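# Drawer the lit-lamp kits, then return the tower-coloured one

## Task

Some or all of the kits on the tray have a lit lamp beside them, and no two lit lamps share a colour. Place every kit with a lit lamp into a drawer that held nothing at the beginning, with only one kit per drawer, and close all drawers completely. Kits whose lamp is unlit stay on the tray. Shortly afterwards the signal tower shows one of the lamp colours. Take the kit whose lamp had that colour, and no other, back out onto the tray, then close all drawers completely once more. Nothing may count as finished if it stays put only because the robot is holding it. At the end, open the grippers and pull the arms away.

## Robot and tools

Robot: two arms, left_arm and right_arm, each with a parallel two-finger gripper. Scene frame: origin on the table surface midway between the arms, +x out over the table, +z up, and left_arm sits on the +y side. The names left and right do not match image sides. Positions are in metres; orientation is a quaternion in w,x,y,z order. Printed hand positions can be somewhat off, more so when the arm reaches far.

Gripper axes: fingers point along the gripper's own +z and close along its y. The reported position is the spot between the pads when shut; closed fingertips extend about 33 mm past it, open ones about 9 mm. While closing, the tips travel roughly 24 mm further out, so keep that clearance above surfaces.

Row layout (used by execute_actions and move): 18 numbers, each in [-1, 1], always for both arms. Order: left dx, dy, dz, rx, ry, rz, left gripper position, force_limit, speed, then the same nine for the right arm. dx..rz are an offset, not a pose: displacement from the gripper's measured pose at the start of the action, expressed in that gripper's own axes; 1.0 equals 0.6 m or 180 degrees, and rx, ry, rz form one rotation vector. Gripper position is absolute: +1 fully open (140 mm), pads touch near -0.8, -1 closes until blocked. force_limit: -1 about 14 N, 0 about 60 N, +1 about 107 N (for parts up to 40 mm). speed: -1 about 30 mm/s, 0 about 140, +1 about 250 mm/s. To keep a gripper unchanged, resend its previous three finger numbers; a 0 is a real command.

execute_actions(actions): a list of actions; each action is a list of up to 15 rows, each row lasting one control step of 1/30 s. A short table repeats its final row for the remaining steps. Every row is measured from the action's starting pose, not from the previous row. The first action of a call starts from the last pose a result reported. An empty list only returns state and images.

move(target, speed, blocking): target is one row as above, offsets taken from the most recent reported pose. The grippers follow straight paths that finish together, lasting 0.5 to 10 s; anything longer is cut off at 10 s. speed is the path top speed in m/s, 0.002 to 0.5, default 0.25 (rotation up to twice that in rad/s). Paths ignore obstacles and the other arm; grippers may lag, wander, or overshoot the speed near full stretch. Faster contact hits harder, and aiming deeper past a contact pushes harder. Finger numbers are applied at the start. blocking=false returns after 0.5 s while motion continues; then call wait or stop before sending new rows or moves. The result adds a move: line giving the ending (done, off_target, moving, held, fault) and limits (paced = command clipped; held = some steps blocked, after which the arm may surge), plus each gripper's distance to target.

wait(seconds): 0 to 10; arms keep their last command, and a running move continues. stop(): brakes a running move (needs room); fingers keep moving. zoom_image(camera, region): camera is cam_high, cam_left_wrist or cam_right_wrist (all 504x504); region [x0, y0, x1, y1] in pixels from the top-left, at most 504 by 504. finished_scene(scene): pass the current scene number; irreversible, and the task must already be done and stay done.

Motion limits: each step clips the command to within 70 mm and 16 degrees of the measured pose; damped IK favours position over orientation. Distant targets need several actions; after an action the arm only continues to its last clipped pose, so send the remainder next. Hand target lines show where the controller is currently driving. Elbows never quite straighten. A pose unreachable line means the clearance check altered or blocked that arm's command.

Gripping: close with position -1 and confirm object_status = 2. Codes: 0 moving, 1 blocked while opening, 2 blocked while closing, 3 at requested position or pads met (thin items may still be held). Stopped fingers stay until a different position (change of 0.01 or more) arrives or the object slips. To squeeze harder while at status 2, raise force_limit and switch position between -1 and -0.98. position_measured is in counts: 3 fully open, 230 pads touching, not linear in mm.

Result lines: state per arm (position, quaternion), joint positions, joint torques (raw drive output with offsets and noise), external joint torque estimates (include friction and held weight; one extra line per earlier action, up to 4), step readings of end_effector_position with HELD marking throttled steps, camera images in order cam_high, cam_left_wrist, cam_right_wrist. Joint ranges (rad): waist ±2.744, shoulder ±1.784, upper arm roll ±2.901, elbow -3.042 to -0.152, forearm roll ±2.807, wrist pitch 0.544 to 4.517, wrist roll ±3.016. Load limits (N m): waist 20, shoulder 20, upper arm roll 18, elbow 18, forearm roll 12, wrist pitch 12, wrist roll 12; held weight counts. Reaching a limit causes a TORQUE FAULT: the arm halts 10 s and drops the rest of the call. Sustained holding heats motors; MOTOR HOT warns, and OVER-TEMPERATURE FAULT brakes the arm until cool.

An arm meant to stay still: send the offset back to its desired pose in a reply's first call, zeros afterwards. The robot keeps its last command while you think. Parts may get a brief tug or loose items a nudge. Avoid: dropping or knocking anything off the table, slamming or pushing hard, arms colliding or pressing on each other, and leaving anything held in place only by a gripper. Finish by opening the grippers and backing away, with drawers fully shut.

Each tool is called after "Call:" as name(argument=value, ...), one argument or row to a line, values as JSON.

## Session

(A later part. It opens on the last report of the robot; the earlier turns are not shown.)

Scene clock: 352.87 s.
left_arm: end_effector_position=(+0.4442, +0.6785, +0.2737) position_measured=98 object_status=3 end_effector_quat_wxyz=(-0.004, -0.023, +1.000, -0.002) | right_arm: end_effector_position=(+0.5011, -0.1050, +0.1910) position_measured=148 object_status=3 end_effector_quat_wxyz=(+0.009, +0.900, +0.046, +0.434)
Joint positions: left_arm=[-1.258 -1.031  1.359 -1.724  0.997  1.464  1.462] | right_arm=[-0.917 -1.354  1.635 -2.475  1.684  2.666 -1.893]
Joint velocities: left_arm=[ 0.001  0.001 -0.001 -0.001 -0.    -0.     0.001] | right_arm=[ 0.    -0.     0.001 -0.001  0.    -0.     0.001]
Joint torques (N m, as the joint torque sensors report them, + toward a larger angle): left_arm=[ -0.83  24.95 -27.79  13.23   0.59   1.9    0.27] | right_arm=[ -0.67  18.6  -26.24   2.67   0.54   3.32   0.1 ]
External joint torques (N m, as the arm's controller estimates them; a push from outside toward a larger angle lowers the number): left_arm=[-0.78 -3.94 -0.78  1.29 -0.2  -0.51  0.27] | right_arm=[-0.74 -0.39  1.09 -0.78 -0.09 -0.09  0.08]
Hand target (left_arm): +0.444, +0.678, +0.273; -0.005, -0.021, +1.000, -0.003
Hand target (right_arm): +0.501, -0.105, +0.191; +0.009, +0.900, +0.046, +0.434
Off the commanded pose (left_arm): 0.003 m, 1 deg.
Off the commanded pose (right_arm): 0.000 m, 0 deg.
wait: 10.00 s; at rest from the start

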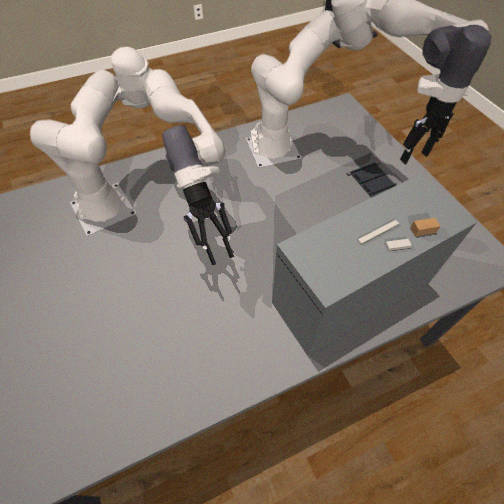

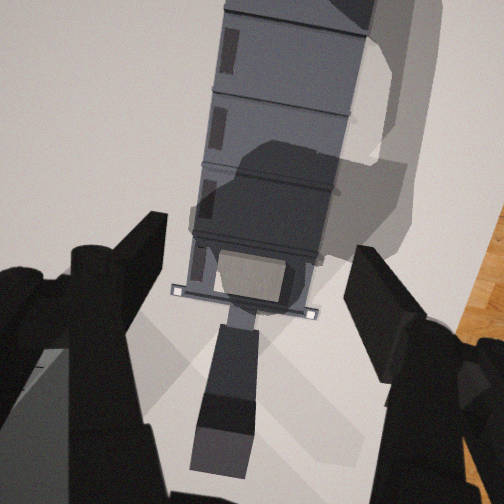

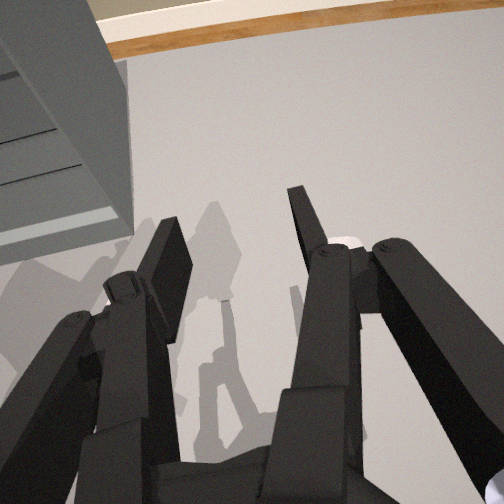

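Call:
wait(
  seconds=10,
)

Call:
wait(
  seconds=10,
)

Call:
wait(
  seconds=10,
)

Scene clock: 364.13 s.
left_arm: end_effector_position=(+0.4442, +0.6785, +0.2737) position_measured=98 object_status=3 end_effector_quat_wxyz=(-0.004, -0.023, +1.000, -0.002) | right_arm: end_effector_position=(+0.5011, -0.1050, +0.1910) position_measured=148 object_status=3 end_effector_quat_wxyz=(+0.009, +0.900, +0.046, +0.434)
Joint positions: left_arm=[-1.258 -1.031  1.359 -1.724  0.997  1.463  1.462] | right_arm=[-0.917 -1.354  1.635 -2.475  1.684  2.666 -1.893]
Joint velocities: left_arm=[-0.    -0.001  0.     0.    -0.     0.    -0.001] | right_arm=[ 0.    -0.001 -0.    -0.     0.     0.    -0.001]
Joint torques (N m, as the joint torque sensors report them, + toward a larger angle): left_arm=[ -1.09  26.44 -27.9   12.62   0.65   1.98   0.24] | right_arm=[ -0.51  18.49 -26.12   2.66   0.57   3.33   0.13]
External joint torques (N m, as the arm's controller estimates them; a push from outside toward a larger angle lowers the number): left_arm=[-1.1  -2.27 -1.08  0.68 -0.14 -0.41  0.24] | right_arm=[-0.5  -0.51  1.24 -0.74 -0.06 -0.09  0.1 ]
Hand target (left_arm): +0.444, +0.678, +0.273; -0.005, -0.021, +1.000, -0.003
Hand target (right_arm): +0.501, -0.105, +0.191; +0.009, +0.900, +0.046, +0.434
Off the commanded pose (left_arm): 0.003 m, 1 deg.
Off the commanded pose (right_arm): 0.000 m, 0 deg.
wait: 10.00 s; at rest from the start

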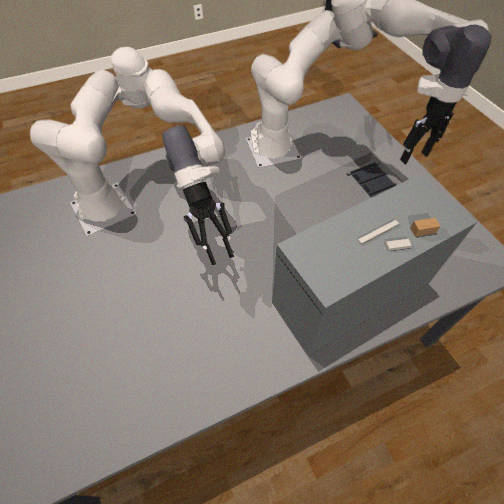

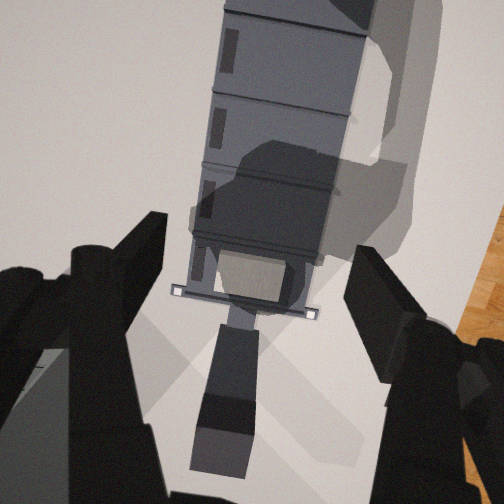

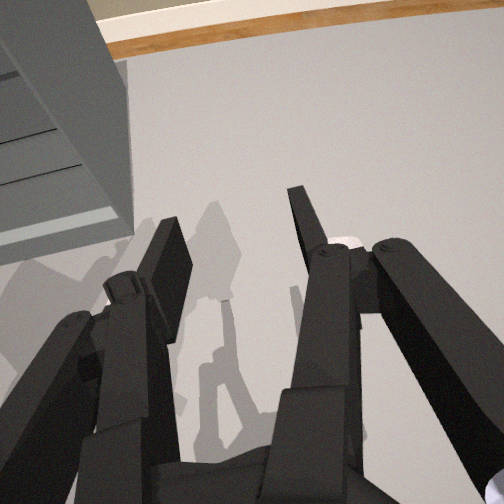

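Scene clock: 374.13 s.
left_arm: end_effector_position=(+0.4442, +0.6785, +0.2737) position_measured=98 object_status=3 end_effector_quat_wxyz=(-0.004, -0.023, +1.000, -0.002) | right_arm: end_effector_position=(+0.5011, -0.1050, +0.1910) position_measured=148 object_status=3 end_effector_quat_wxyz=(+0.009, +0.900, +0.046, +0.434)
Joint positions: left_arm=[-1.258 -1.031  1.359 -1.724  0.997  1.463  1.462] | right_arm=[-0.917 -1.354  1.635 -2.475  1.684  2.666 -1.893]
Joint velocities: left_arm=[ 0.001  0.001  0.001  0.001  0.     0.001 -0.   ] | right_arm=[ 0.     0.    -0.002  0.001 -0.001  0.    -0.001]
Joint torques (N m, as the joint torque sensors report them, + toward a larger angle): left_arm=[ -1.78  25.33 -27.65  12.64   0.63   1.9    0.29] | right_arm=[ -0.62  18.63 -26.     2.85   0.56   3.32   0.12]
External joint torques (N m, as the arm's controller estimates them; a push from outside toward a larger angle lowers the number): left_arm=[-1.94 -3.42 -0.82  0.6  -0.18 -0.49  0.28] | right_arm=[-0.69 -0.36  1.36 -0.64 -0.07 -0.09  0.09]
Hand target (left_arm): +0.444, +0.678, +0.273; -0.005, -0.021, +1.000, -0.003
Hand target (right_arm): +0.501, -0.105, +0.191; +0.009, +0.900, +0.046, +0.434
Off the commanded pose (left_arm): 0.003 m, 1 deg.
Off the commanded pose (right_arm): 0.000 m, 0 deg.
wait: 10.00 s; at rest by 0.17 s

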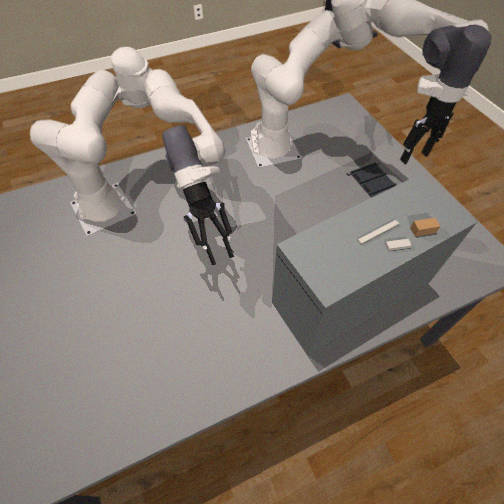

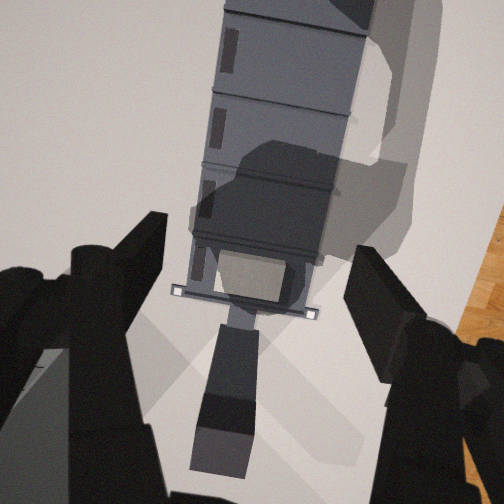

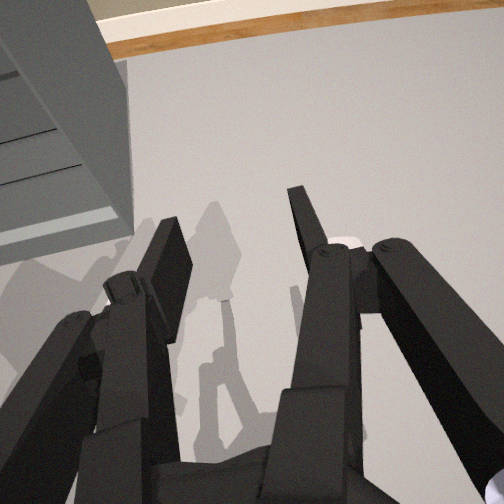

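Scene clock: 384.13 s.
left_arm: end_effector_position=(+0.4442, +0.6785, +0.2737) position_measured=98 object_status=3 end_effector_quat_wxyz=(-0.004, -0.023, +1.000, -0.002) | right_arm: end_effector_position=(+0.5011, -0.1050, +0.1910) position_measured=148 object_status=3 end_effector_quat_wxyz=(+0.009, +0.900, +0.046, +0.434)
Joint positions: left_arm=[-1.258 -1.031  1.359 -1.724  0.997  1.463  1.462] | right_arm=[-0.917 -1.354  1.635 -2.475  1.684  2.666 -1.893]
Joint velocities: left_arm=[-0.001 -0.    -0.001  0.    -0.001  0.001  0.   ] | right_arm=[-0.001 -0.    -0.    -0.001  0.    -0.    -0.   ]
Joint torques (N m, as the joint torque sensors report them, + toward a larger angle): left_arm=[ -1.01  25.92 -28.67  11.6    0.57   1.99   0.25] | right_arm=[ -0.34  18.82 -26.39   2.77   0.57   3.35   0.14]
External joint torques (N m, as the arm's controller estimates them; a push from outside toward a larger angle lowers the number): left_arm=[-0.9  -2.92 -1.73 -0.3  -0.22 -0.41  0.25] | right_arm=[-0.33 -0.15  0.92 -0.66 -0.06 -0.06  0.12]
Hand target (left_arm): +0.444, +0.678, +0.273; -0.005, -0.021, +1.000, -0.003
Hand target (right_arm): +0.501, -0.105, +0.191; +0.009, +0.900, +0.046, +0.434
Off the commanded pose (left_arm): 0.003 m, 1 deg.
Off the commanded pose (right_arm): 0.000 m, 0 deg.
wait: 10.00 s; at rest by 0.17 s

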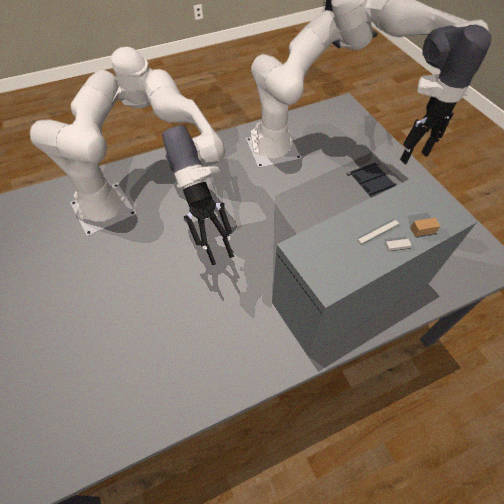

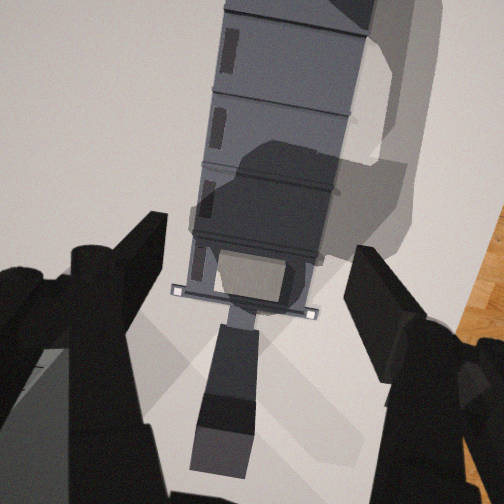

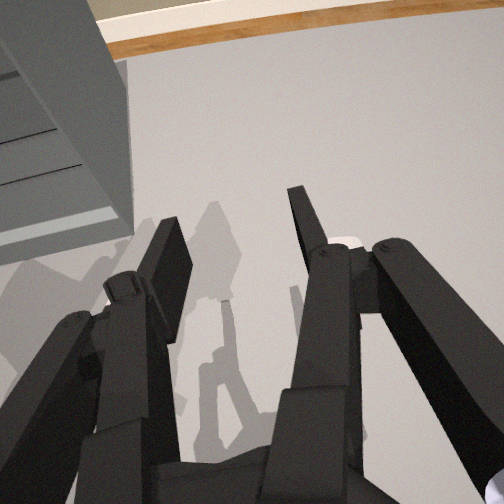

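Call:
move(
  target=[0,0,0,0,0,0,0.25,0.2,0.2,0,-0.5,0,0,0,0,-0.15,0.3,0],
)

Scene clock: 387.73 s.
left_arm: end_effector_position=(+0.4442, +0.6785, +0.2737) position_measured=98 object_status=3 end_effector_quat_wxyz=(-0.004, -0.023, +1.000, -0.002) | right_arm: end_effector_position=(+0.4788, +0.1940, +0.1770) position_measured=148 object_status=3 end_effector_quat_wxyz=(+0.011, +0.899, +0.051, +0.435)
Joint positions: left_arm=[-1.258 -1.031  1.359 -1.724  0.997  1.463  1.462] | right_arm=[-1.139 -1.658  1.538 -1.699  1.192  2.327 -1.051]
Joint velocities: left_arm=[ 0.001  0.001  0.     0.001 -0.001  0.001  0.   ] | right_arm=[ 0.    -0.003 -0.002  0.     0.001 -0.009  0.031]
Joint torques (N m, as the joint torque sensors report them, + toward a larger angle): left_arm=[  0.8   27.03 -28.95  11.13   0.62   2.4    0.06] | right_arm=[ -1.83  35.72 -33.14  -1.89   0.21   2.68   0.47]
External joint torques (N m, as the arm's controller estimates them; a push from outside toward a larger angle lowers the number): left_arm=[ 0.65 -1.72 -2.1  -0.91 -0.19  0.    0.06] | right_arm=[-1.89 -2.16 -0.25  0.41 -0.55 -0.47  0.45]
Hand target (left_arm): +0.444, +0.679, +0.274; -0.004, -0.023, +1.000, -0.002
Hand target (right_arm): +0.480, +0.194, +0.178; +0.010, +0.899, +0.044, +0.436
Off the commanded pose (left_arm): 0.000 m, 0 deg.
Off the commanded pose (right_arm): 0.003 m, 1 deg.
move: done

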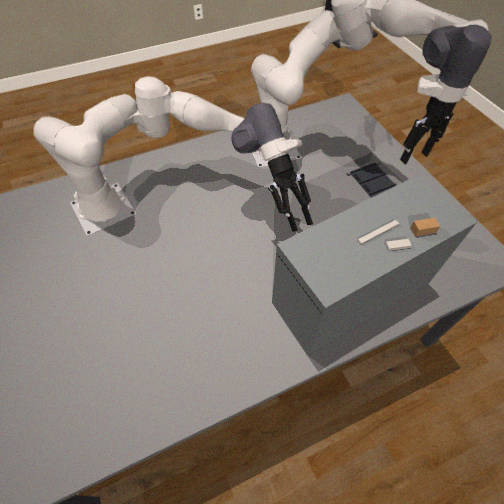

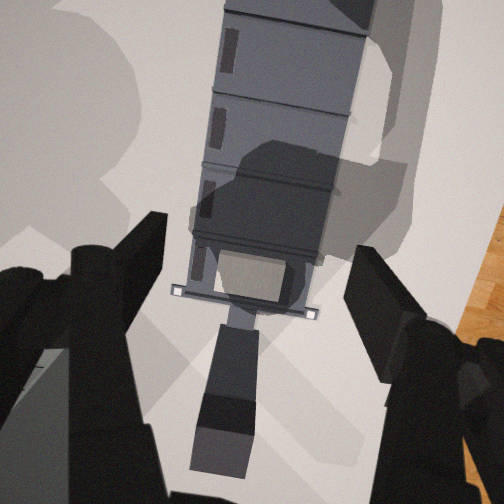

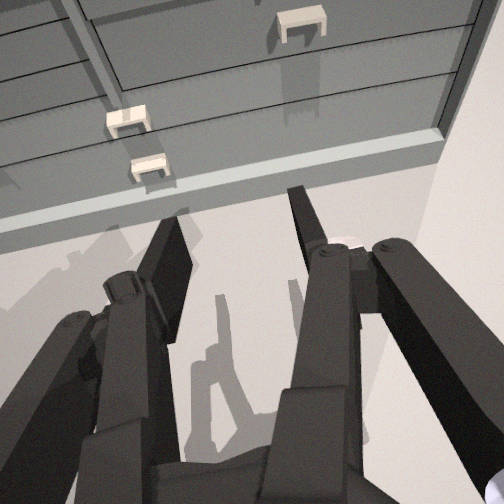

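Call:
move(
  target=[-0.126,-0.44,0,0,-0.33,0,-0.15,0.2,0.2,0,0.45,0,0,0,0,-0.15,0.3,0],
)

Call:
move(
  target=[0.078,0,0.045,0,0,0,-0.15,0.2,0.2,0,0,0,0,0,0,-0.15,0.3,0],
  speed=0.1,
)

Call:
move(
  target=[-0.05,0,0.087,0,0,0,-0.15,0.2,0.2,0,0,0,0,0,0,-0.15,0.3,0],
  speed=0.05,
)

Scene clock: 396.30 s.
left_arm: end_effector_position=(+0.5328, +0.4236, +0.2793) position_measured=148 object_status=3 end_effector_quat_wxyz=(+0.496, -0.024, +0.868, +0.010) | right_arm: end_effector_position=(+0.5014, -0.0743, +0.1898) position_measured=148 object_status=3 end_effector_quat_wxyz=(+0.010, +0.900, +0.048, +0.432)
Joint positions: left_arm=[-1.044 -1.517  1.346 -2.703  2.201  2.187  0.496] | right_arm=[-0.924 -1.426  1.631 -2.415  1.626  2.61  -1.784]
Joint velocities: left_arm=[-0.001 -0.001  0.    -0.     0.003 -0.01  -0.028] | right_arm=[ 0.001  0.    -0.001 -0.001  0.005  0.    -0.033]
Joint torques (N m, as the joint torque sensors report them, + toward a larger angle): left_arm=[ -0.76  11.64 -23.98   3.84   1.97   1.83  -0.09] | right_arm=[  0.88  20.46 -29.03  -0.17   1.69   3.54  -0.25]
External joint torques (N m, as the arm's controller estimates them; a push from outside toward a larger angle lowers the number): left_arm=[-0.67 -3.17 -0.32 -1.29  1.05 -0.45 -0.06] | right_arm=[ 0.87 -0.01 -0.39 -2.37  0.92  0.09 -0.28]
Hand target (left_arm): +0.533, +0.422, +0.278; +0.496, -0.028, +0.868, +0.008
Hand target (right_arm): +0.501, -0.074, +0.191; +0.011, +0.900, +0.053, +0.433
Off the commanded pose (left_arm): 0.007 m, 1 deg.
Off the commanded pose (right_arm): 0.005 m, 1 deg.
move: off_target (left_arm, right_arm)

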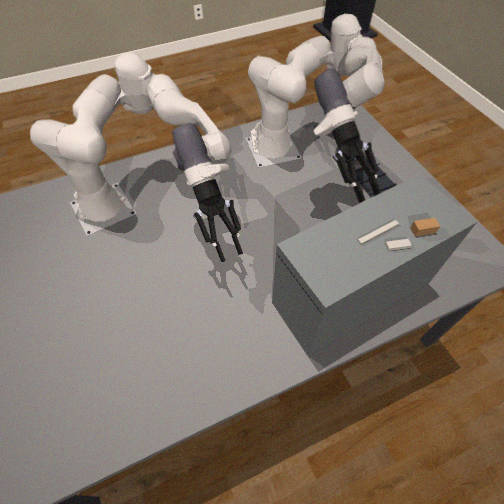

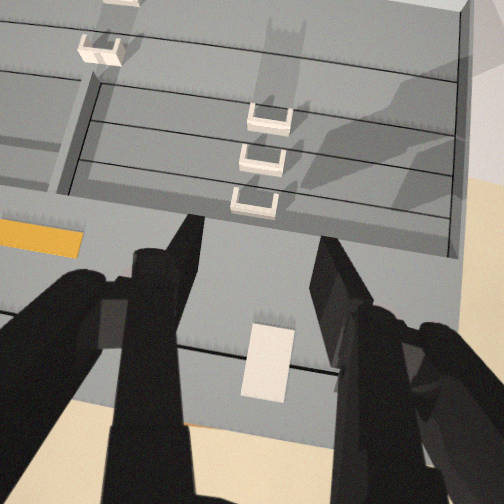

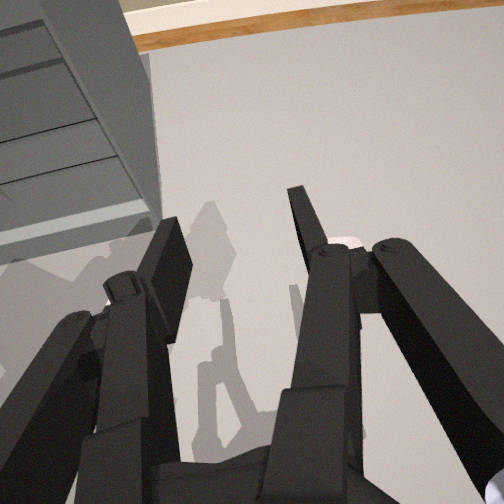

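Scene clock: 397.17 s.
left_arm: end_effector_position=(+0.5321, +0.4238, +0.2232) position_measured=148 object_status=3 end_effector_quat_wxyz=(+0.493, -0.021, +0.870, +0.012) | right_arm: end_effector_position=(+0.5014, -0.0743, +0.1898) position_measured=148 object_status=3 end_effector_quat_wxyz=(+0.010, +0.900, +0.048, +0.432)
Joint positions: left_arm=[-1.04  -1.551  1.508 -2.721  2.378  2.205  0.468] | right_arm=[-0.924 -1.426  1.631 -2.415  1.626  2.61  -1.784]
Joint velocities: left_arm=[-0.001 -0.022  0.009 -0.003  0.038 -0.001 -0.011] | right_arm=[ 0.    -0.    -0.001 -0.    -0.    -0.001  0.002]
Joint torques (N m, as the joint torque sensors report them, + toward a larger angle): left_arm=[  2.28  11.8  -24.76   0.93   1.79   2.41  -0.18] | right_arm=[ -0.33  20.12 -27.48   1.34   0.69   3.38   0.15]
External joint torques (N m, as the arm's controller estimates them; a push from outside toward a larger angle lowers the number): left_arm=[ 2.34 -3.09 -0.87 -0.62  0.93  0.2  -0.16] | right_arm=[-0.26 -0.36  1.26 -0.85 -0.08 -0.1   0.13]
Hand target (left_arm): +0.532, +0.424, +0.224; +0.496, -0.023, +0.868, +0.011
Hand target (right_arm): +0.501, -0.074, +0.190; +0.010, +0.900, +0.048, +0.432
Off the commanded pose (left_arm): 0.002 m, 1 deg.
Off the commanded pose (right_arm): 0.000 m, 0 deg.
move: done

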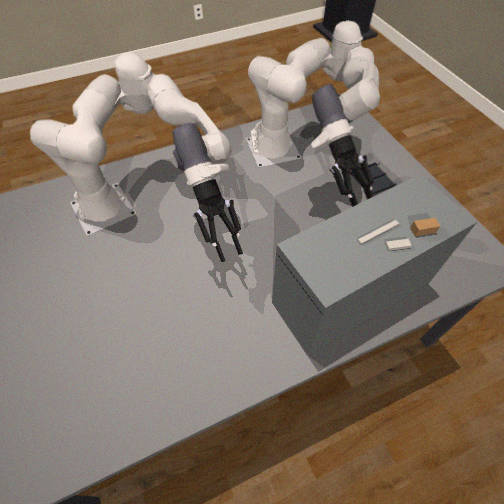

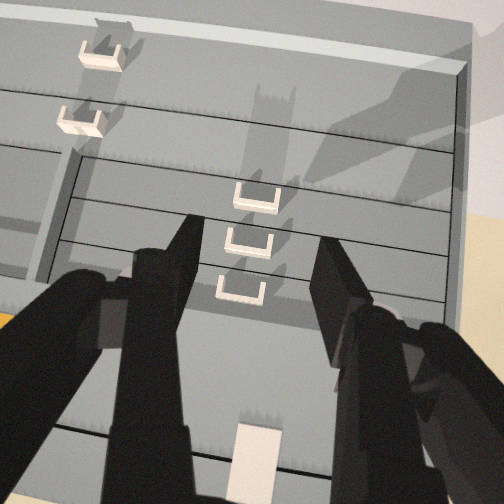

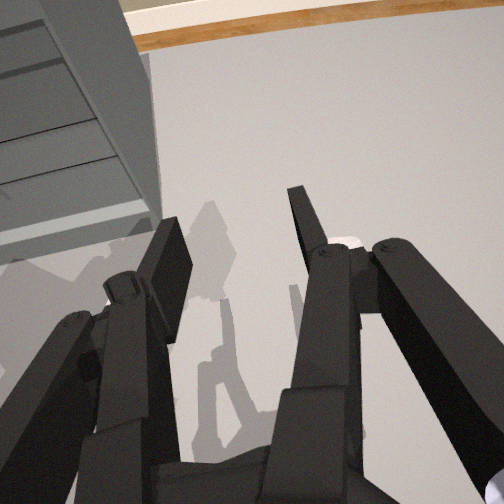

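Scene clock: 398.63 s.
left_arm: end_effector_position=(+0.5906, +0.4239, +0.2238) position_measured=148 object_status=3 end_effector_quat_wxyz=(+0.494, -0.021, +0.869, +0.011) | right_arm: end_effector_position=(+0.5014, -0.0743, +0.1898) position_measured=148 object_status=3 end_effector_quat_wxyz=(+0.010, +0.900, +0.048, +0.432)
Joint positions: left_arm=[-1.223 -1.551  1.519 -2.543  2.389  2.201  0.468] | right_arm=[-0.924 -1.426  1.631 -2.415  1.626  2.61  -1.784]
Joint velocities: left_arm=[-0.     0.     0.002  0.001 -0.    -0.002 -0.005] | right_arm=[-0.001 -0.     0.001  0.001  0.     0.001 -0.001]
Joint torques (N m, as the joint torque sensors report them, + toward a larger angle): left_arm=[ -3.5   15.11 -27.07   2.73   2.01   2.04  -0.1 ] | right_arm=[ -0.44  20.3  -27.76   1.34   0.68   3.36   0.14]
External joint torques (N m, as the arm's controller estimates them; a push from outside toward a larger angle lowers the number): left_arm=[-3.5  -2.78 -0.12  1.52  1.15 -0.16 -0.07] | right_arm=[-0.43 -0.14  0.85 -0.92 -0.08 -0.1   0.12]
Hand target (left_arm): +0.593, +0.425, +0.223; +0.494, -0.021, +0.869, +0.012
Hand target (right_arm): +0.501, -0.074, +0.190; +0.010, +0.900, +0.048, +0.432
Off the commanded pose (left_arm): 0.004 m, 0 deg.
Off the commanded pose (right_arm): 0.000 m, 0 deg.
move: off_target (left_arm)

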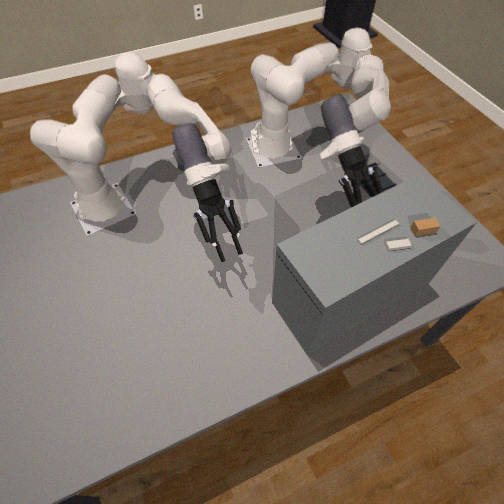

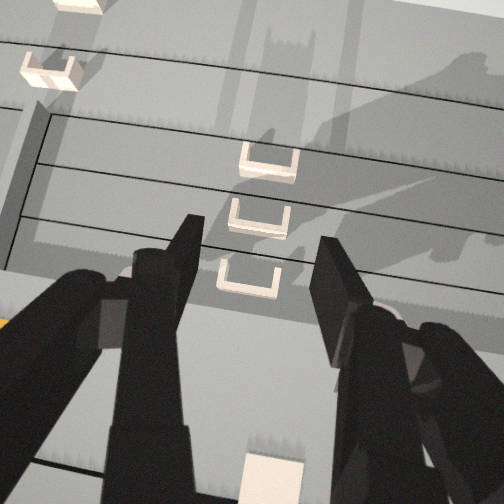

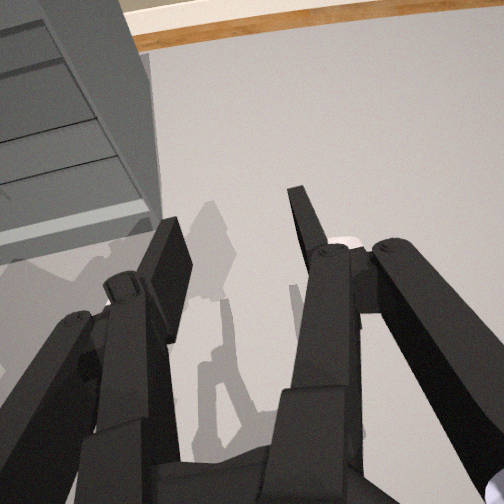

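Call:
move(
  target=[-0.01,0,0.017,0,0,0,-0.15,0.2,0.2,0,0,0,0,0,0,-0.15,0.3,0],
  speed=0.015,
)

Call:
move(
  target=[0.03,0,-0.05,0,0,0,-0.15,0.2,0.2,0,0,0,0,0,0,-0.15,0.3,0],
  speed=0.08,
)

Call:
zoom_image(
  camera="cam_left_wrist",
  region=[0,60,300,300],
)

Scene clock: 402.00 s.
left_arm: end_effector_position=(+0.5961, +0.4241, +0.2240) position_measured=148 object_status=3 end_effector_quat_wxyz=(+0.493, -0.024, +0.870, +0.010) | right_arm: end_effector_position=(+0.5014, -0.0743, +0.1898) position_measured=148 object_status=3 end_effector_quat_wxyz=(+0.010, +0.900, +0.048, +0.432)
Joint positions: left_arm=[-1.241 -1.551  1.518 -2.527  2.388  2.195  0.462] | right_arm=[-0.924 -1.426  1.631 -2.415  1.626  2.61  -1.784]
Joint velocities: left_arm=[-0.003  0.001 -0.002  0.    -0.001 -0.002 -0.007] | right_arm=[ 0.    -0.     0.     0.001  0.    -0.     0.002]
Joint torques (N m, as the joint torque sensors report them, + toward a larger angle): left_arm=[-10.02  15.89 -25.96  11.69   1.52   3.19   0.61] | right_arm=[ -0.68  20.04 -27.44   1.46   0.72   3.36   0.11]
External joint torques (N m, as the arm's controller estimates them; a push from outside toward a larger angle lowers the number): left_arm=[-10.02  -2.41   1.42  10.43   0.63   0.98   0.64] | right_arm=[-0.7  -0.4   1.14 -0.8  -0.05 -0.09  0.09]
Hand target (left_arm): +0.602, +0.424, +0.224; +0.494, -0.021, +0.869, +0.010
Hand target (right_arm): +0.501, -0.074, +0.190; +0.010, +0.900, +0.048, +0.432
Off the commanded pose (left_arm): 0.006 m, 0 deg.
Off the commanded pose (right_arm): 0.000 m, 0 deg.
move: off_target (left_arm)

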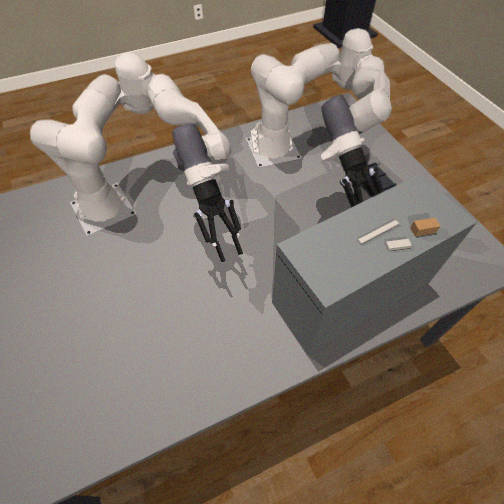

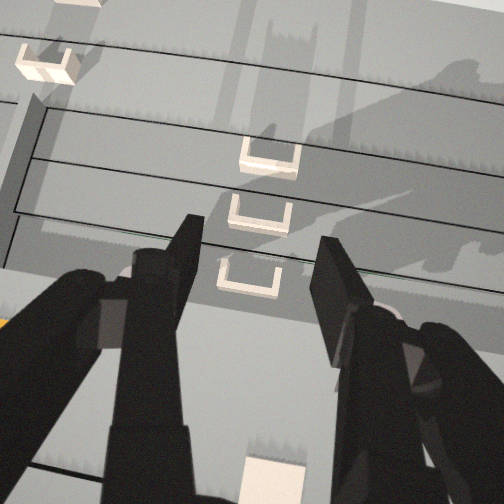

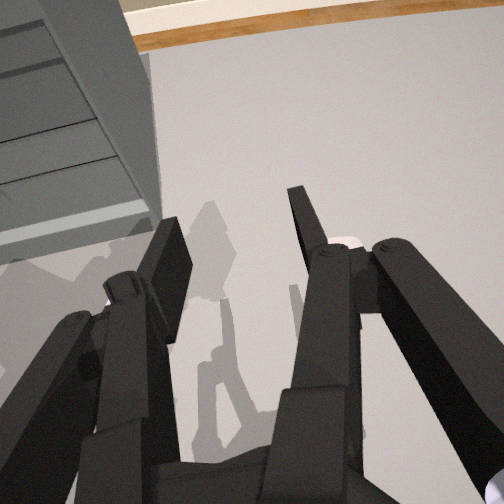

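Scene clock: 402.80 s.
left_arm: end_effector_position=(+0.5621, +0.4240, +0.2231) position_measured=148 object_status=3 end_effector_quat_wxyz=(+0.493, -0.022, +0.870, +0.013) | right_arm: end_effector_position=(+0.5014, -0.0743, +0.1898) position_measured=148 object_status=3 end_effector_quat_wxyz=(+0.010, +0.900, +0.048, +0.432)
Joint positions: left_arm=[-1.139 -1.551  1.513 -2.631  2.387  2.193  0.461] | right_arm=[-0.924 -1.426  1.631 -2.415  1.626  2.61  -1.784]
Joint velocities: left_arm=[ 0.004 -0.     0.001 -0.003 -0.    -0.     0.001] | right_arm=[-0.     0.     0.     0.001  0.     0.     0.003]
Joint torques (N m, as the joint torque sensors report them, + toward a larger angle): left_arm=[  1.64  14.15 -27.74   0.1   -0.37   2.26  -0.06] | right_arm=[ -0.5   20.18 -27.52   1.39   0.69   3.39   0.12]
External joint torques (N m, as the arm's controller estimates them; a push from outside toward a larger angle lowers the number): left_arm=[ 1.55 -2.13 -2.25 -1.47 -1.27  0.08 -0.04] | right_arm=[-0.5  -0.28  1.16 -0.86 -0.08 -0.07  0.1 ]
Hand target (left_arm): +0.561, +0.423, +0.224; +0.492, -0.024, +0.870, +0.011
Hand target (right_arm): +0.501, -0.074, +0.190; +0.010, +0.900, +0.048, +0.432
Off the commanded pose (left_arm): 0.002 m, 0 deg.
Off the commanded pose (right_arm): 0.000 m, 0 deg.
move: done

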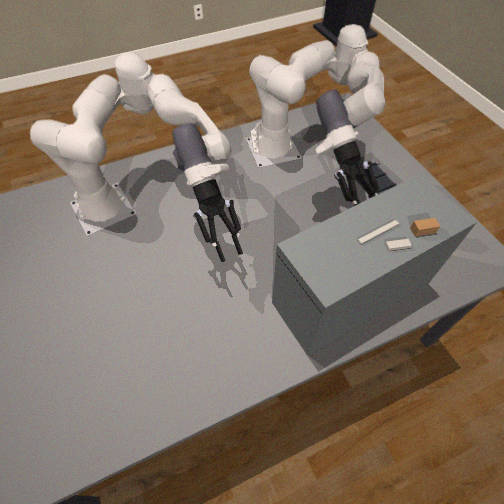

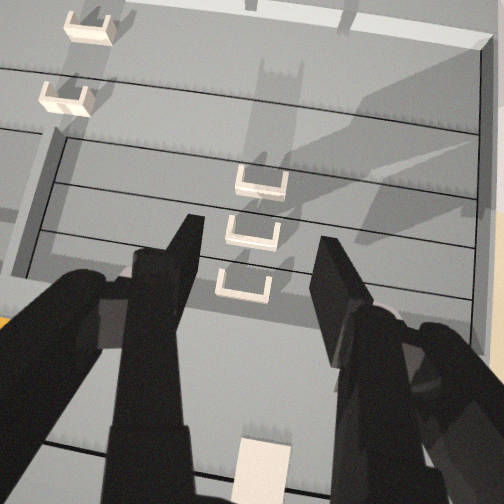

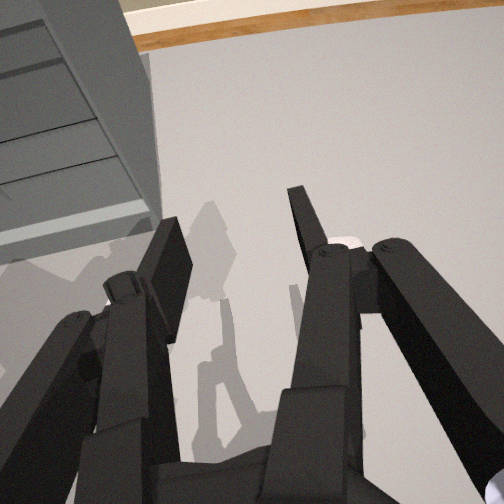

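Region (0, 60, 300, 300) of cam_left_wrist's 504x504 image, scaled by 1.680, with more detail than that image has; it fills the top 403 rows of this view, and the rest is white.

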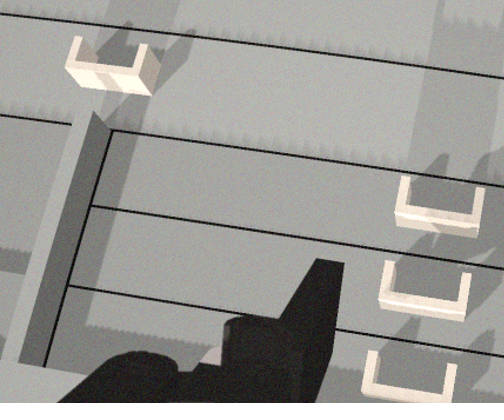

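Call:
move(
  target=[-0.004,0,0.052,0,0,0,-0.15,0.2,0.2,0,0,0,0,0,0,-0.15,0.3,0],
  speed=0.04,
)

Call:
move(
  target=[-0.01,0,0.017,0,0,0,-0.15,0.2,0.2,0,0,0,0,0,0,-0.15,0.3,0],
  speed=0.015,
)

Call:
move(
  target=[0.0,0,-0.1,0,0,0,-0.15,0.2,0.2,0,0,0,0,0,0,-0.15,0.3,0],
  speed=0.08,
)

Call:
zoom_image(
  camera="cam_left_wrist",
  region=[0,60,300,300],
)

Call:
move(
  target=[-0.01,0.42,-0.13,0,0.33,0,0.25,0.2,0.2,0,0,0,0,0,0,-0.15,0.3,0],
)

Scene clock: 407.53 s.
left_arm: end_effector_position=(+0.5888, +0.4252, +0.2089) position_measured=148 object_status=3 end_effector_quat_wxyz=(+0.492, -0.022, +0.870, +0.014) | right_arm: end_effector_position=(+0.5014, -0.0743, +0.1898) position_measured=148 object_status=3 end_effector_quat_wxyz=(+0.010, +0.900, +0.048, +0.432)
Joint positions: left_arm=[-1.22  -1.566  1.552 -2.549  2.429  2.194  0.461] | right_arm=[-0.924 -1.426  1.631 -2.415  1.626  2.61  -1.784]
Joint velocities: left_arm=[-0.002 -0.005  0.001  0.001  0.005 -0.001  0.001] | right_arm=[-0.001  0.002 -0.    -0.    -0.001 -0.     0.   ]
Joint torques (N m, as the joint torque sensors report them, + toward a larger angle): left_arm=[ -1.13  14.49 -27.01   2.43   1.81   2.61   0.01] | right_arm=[ -0.28  19.96 -27.54   1.51   0.67   3.34   0.12]
External joint torques (N m, as the arm's controller estimates them; a push from outside toward a larger angle lowers the number): left_arm=[-1.23 -3.39 -0.03  1.99  0.92  0.42  0.04] | right_arm=[-0.24 -0.54  1.16 -0.75 -0.1  -0.12  0.09]
Hand target (left_arm): +0.590, +0.425, +0.209; +0.493, -0.023, +0.870, +0.013
Hand target (right_arm): +0.501, -0.074, +0.190; +0.010, +0.900, +0.048, +0.432
Off the commanded pose (left_arm): 0.001 m, 0 deg.
Off the commanded pose (right_arm): 0.000 m, 0 deg.
move: done

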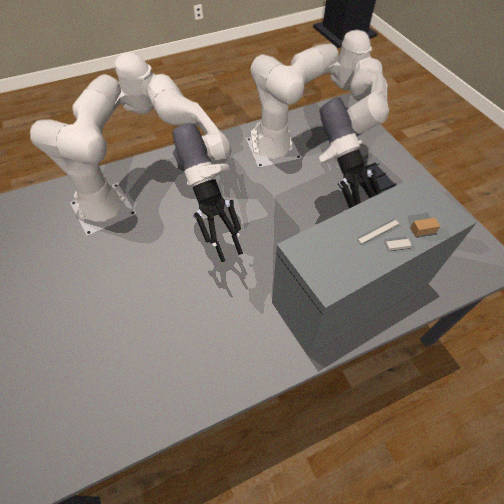

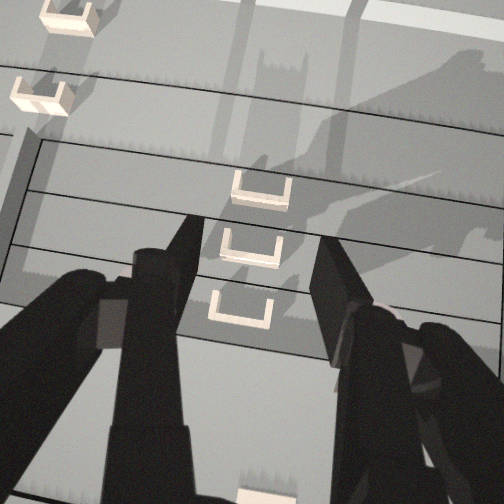

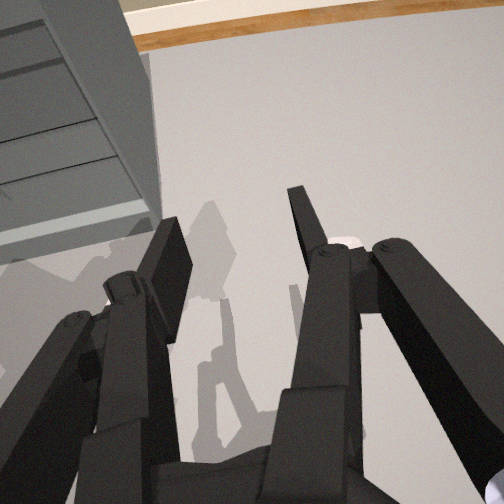

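Scene clock: 408.53 s.
left_arm: end_effector_position=(+0.5951, +0.4256, +0.2091) position_measured=148 object_status=3 end_effector_quat_wxyz=(+0.491, -0.025, +0.871, +0.014) | right_arm: end_effector_position=(+0.5014, -0.0743, +0.1898) position_measured=148 object_status=3 end_effector_quat_wxyz=(+0.010, +0.900, +0.048, +0.432)
Joint positions: left_arm=[-1.24  -1.566  1.551 -2.53   2.428  2.19   0.457] | right_arm=[-0.924 -1.426  1.631 -2.415  1.626  2.61  -1.784]
Joint velocities: left_arm=[-0.001 -0.    -0.001  0.001 -0.002 -0.001 -0.006] | right_arm=[ 0.001  0.     0.     0.001 -0.002  0.     0.001]
Joint torques (N m, as the joint torque sensors report them, + toward a larger angle): left_arm=[ -8.27  14.81 -26.45   9.05   1.19   3.11   0.47] | right_arm=[ -0.34  20.16 -27.48   1.51   0.67   3.35   0.11]
External joint torques (N m, as the arm's controller estimates them; a push from outside toward a larger angle lowers the number): left_arm=[-8.31 -3.35  0.81  8.6   0.29  0.92  0.5 ] | right_arm=[-0.46 -0.3   1.22 -0.81 -0.1  -0.12  0.09]
Hand target (left_arm): +0.601, +0.425, +0.209; +0.492, -0.022, +0.870, +0.013
Hand target (right_arm): +0.501, -0.074, +0.190; +0.010, +0.900, +0.048, +0.432
Off the commanded pose (left_arm): 0.006 m, 0 deg.
Off the commanded pose (right_arm): 0.000 m, 0 deg.
move: off_target (left_arm)

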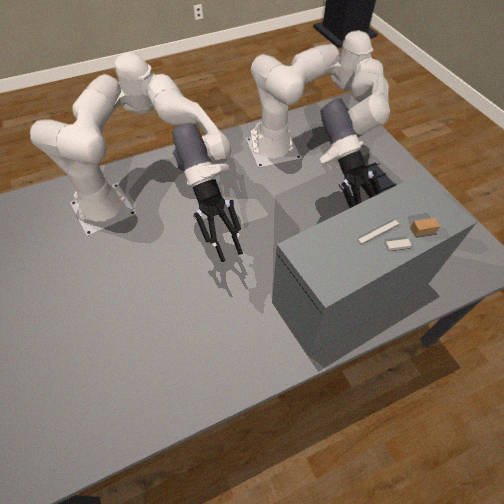

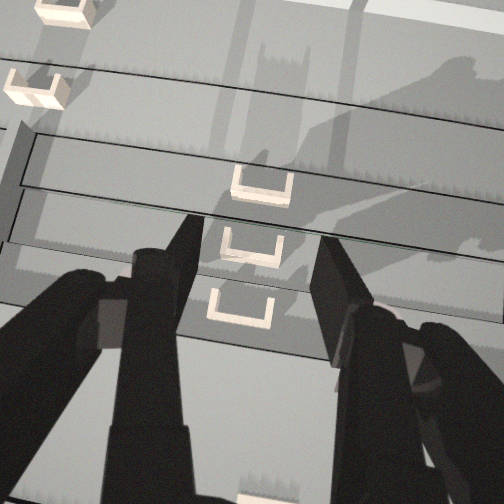

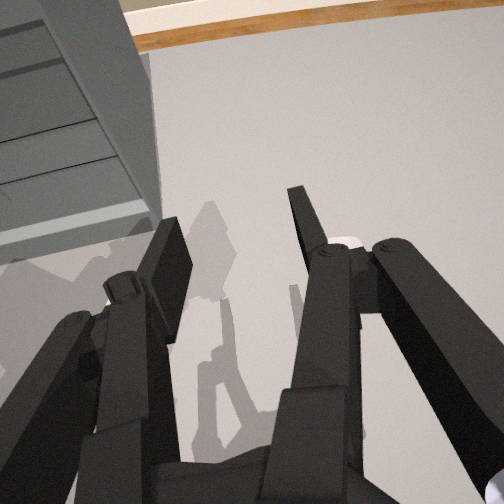

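Scene clock: 409.63 s.
left_arm: end_effector_position=(+0.5453, +0.4243, +0.2407) position_measured=148 object_status=3 end_effector_quat_wxyz=(+0.492, -0.026, +0.870, +0.013) | right_arm: end_effector_position=(+0.5014, -0.0743, +0.1898) position_measured=148 object_status=3 end_effector_quat_wxyz=(+0.010, +0.900, +0.048, +0.432)
Joint positions: left_arm=[-1.088 -1.54   1.457 -2.68   2.325  2.182  0.466] | right_arm=[-0.924 -1.426  1.631 -2.415  1.626  2.61  -1.784]
Joint velocities: left_arm=[ 0.004  0.008 -0.003 -0.003 -0.013 -0.     0.003] | right_arm=[-0.001  0.     0.     0.001 -0.     0.001  0.   ]
Joint torques (N m, as the joint torque sensors report them, + toward a larger angle): left_arm=[  1.22  14.56 -26.32   1.3   -0.41   2.18   0.27] | right_arm=[ -0.52  20.11 -27.55   1.41   0.72   3.39   0.09]
External joint torques (N m, as the arm's controller estimates them; a push from outside toward a larger angle lowers the number): left_arm=[ 1.27 -0.81 -1.8  -1.35 -1.33 -0.04  0.29] | right_arm=[-0.54 -0.37  1.14 -0.86 -0.05 -0.08  0.06]
Hand target (left_arm): +0.544, +0.424, +0.240; +0.491, -0.024, +0.871, +0.014
Hand target (right_arm): +0.501, -0.074, +0.190; +0.010, +0.900, +0.048, +0.432
Off the commanded pose (left_arm): 0.002 m, 0 deg.
Off the commanded pose (right_arm): 0.000 m, 0 deg.
move: done

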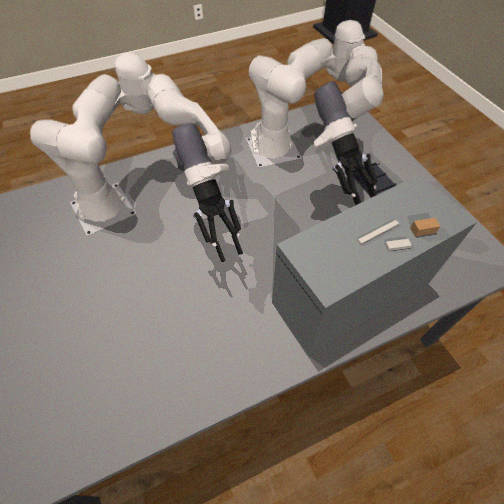

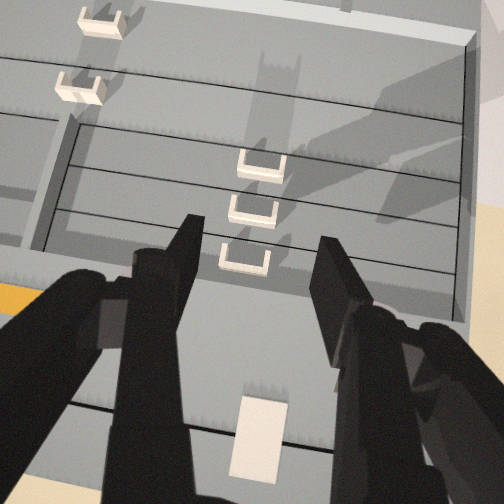

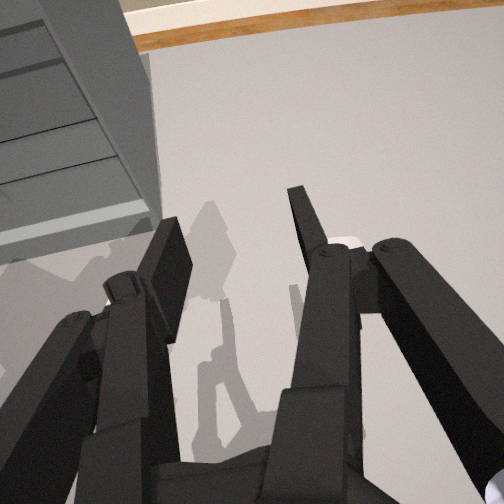

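Region (0, 60, 300, 300) of cam_left_wrist's 504x504 image, scaled by 1.680, with more detail than that image has; it fills the top 403 rows of this view, and the rest is white.

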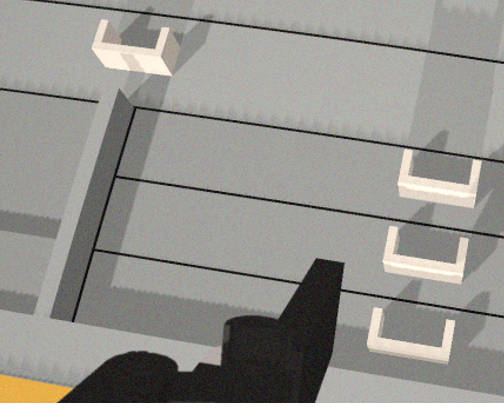

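Scene clock: 412.60 s.
left_arm: end_effector_position=(+0.4693, +0.6698, +0.2853) position_measured=98 object_status=3 end_effector_quat_wxyz=(-0.005, -0.031, +0.999, +0.003) | right_arm: end_effector_position=(+0.5014, -0.0743, +0.1898) position_measured=148 object_status=3 end_effector_quat_wxyz=(+0.010, +0.900, +0.048, +0.432)
Joint positions: left_arm=[-1.377 -1.081  1.341 -1.626  1.065  1.384  1.41 ] | right_arm=[-0.924 -1.426  1.631 -2.415  1.626  2.61  -1.784]
Joint velocities: left_arm=[-0.003 -0.    -0.     0.001  0.    -0.008  0.025] | right_arm=[-0.     0.     0.002 -0.002 -0.     0.    -0.001]
Joint torques (N m, as the joint torque sensors report them, + toward a larger angle): left_arm=[ -0.74  28.26 -28.03  10.99   0.34   1.93   0.29] | right_arm=[ -0.53  20.09 -27.16   1.44   0.67   3.35   0.15]
External joint torques (N m, as the arm's controller estimates them; a push from outside toward a larger angle lowers the number): left_arm=[-0.66 -3.64 -0.73  0.82 -0.47 -0.48  0.29] | right_arm=[-0.56 -0.35  1.43 -0.8  -0.1  -0.1   0.12]
Hand target (left_arm): +0.469, +0.669, +0.285; -0.007, -0.025, +1.000, +0.001
Hand target (right_arm): +0.501, -0.074, +0.190; +0.010, +0.900, +0.048, +0.432
Off the commanded pose (left_arm): 0.003 m, 1 deg.
Off the commanded pose (right_arm): 0.000 m, 0 deg.
move: done

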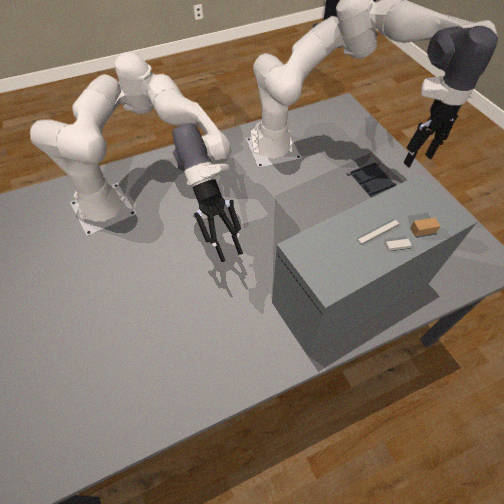

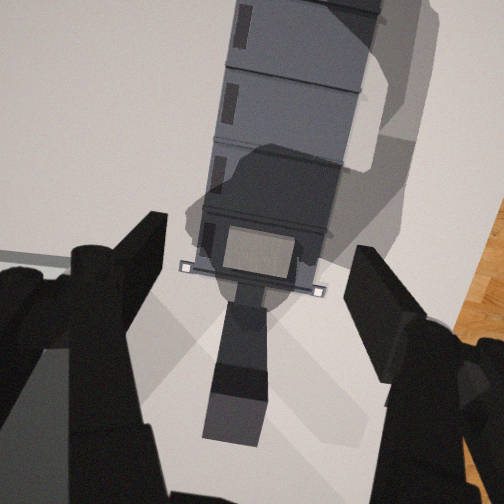

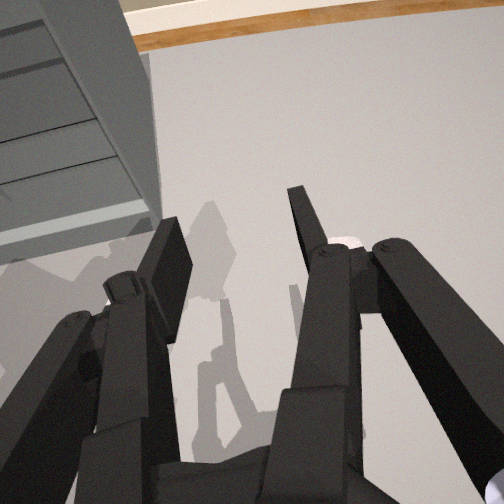

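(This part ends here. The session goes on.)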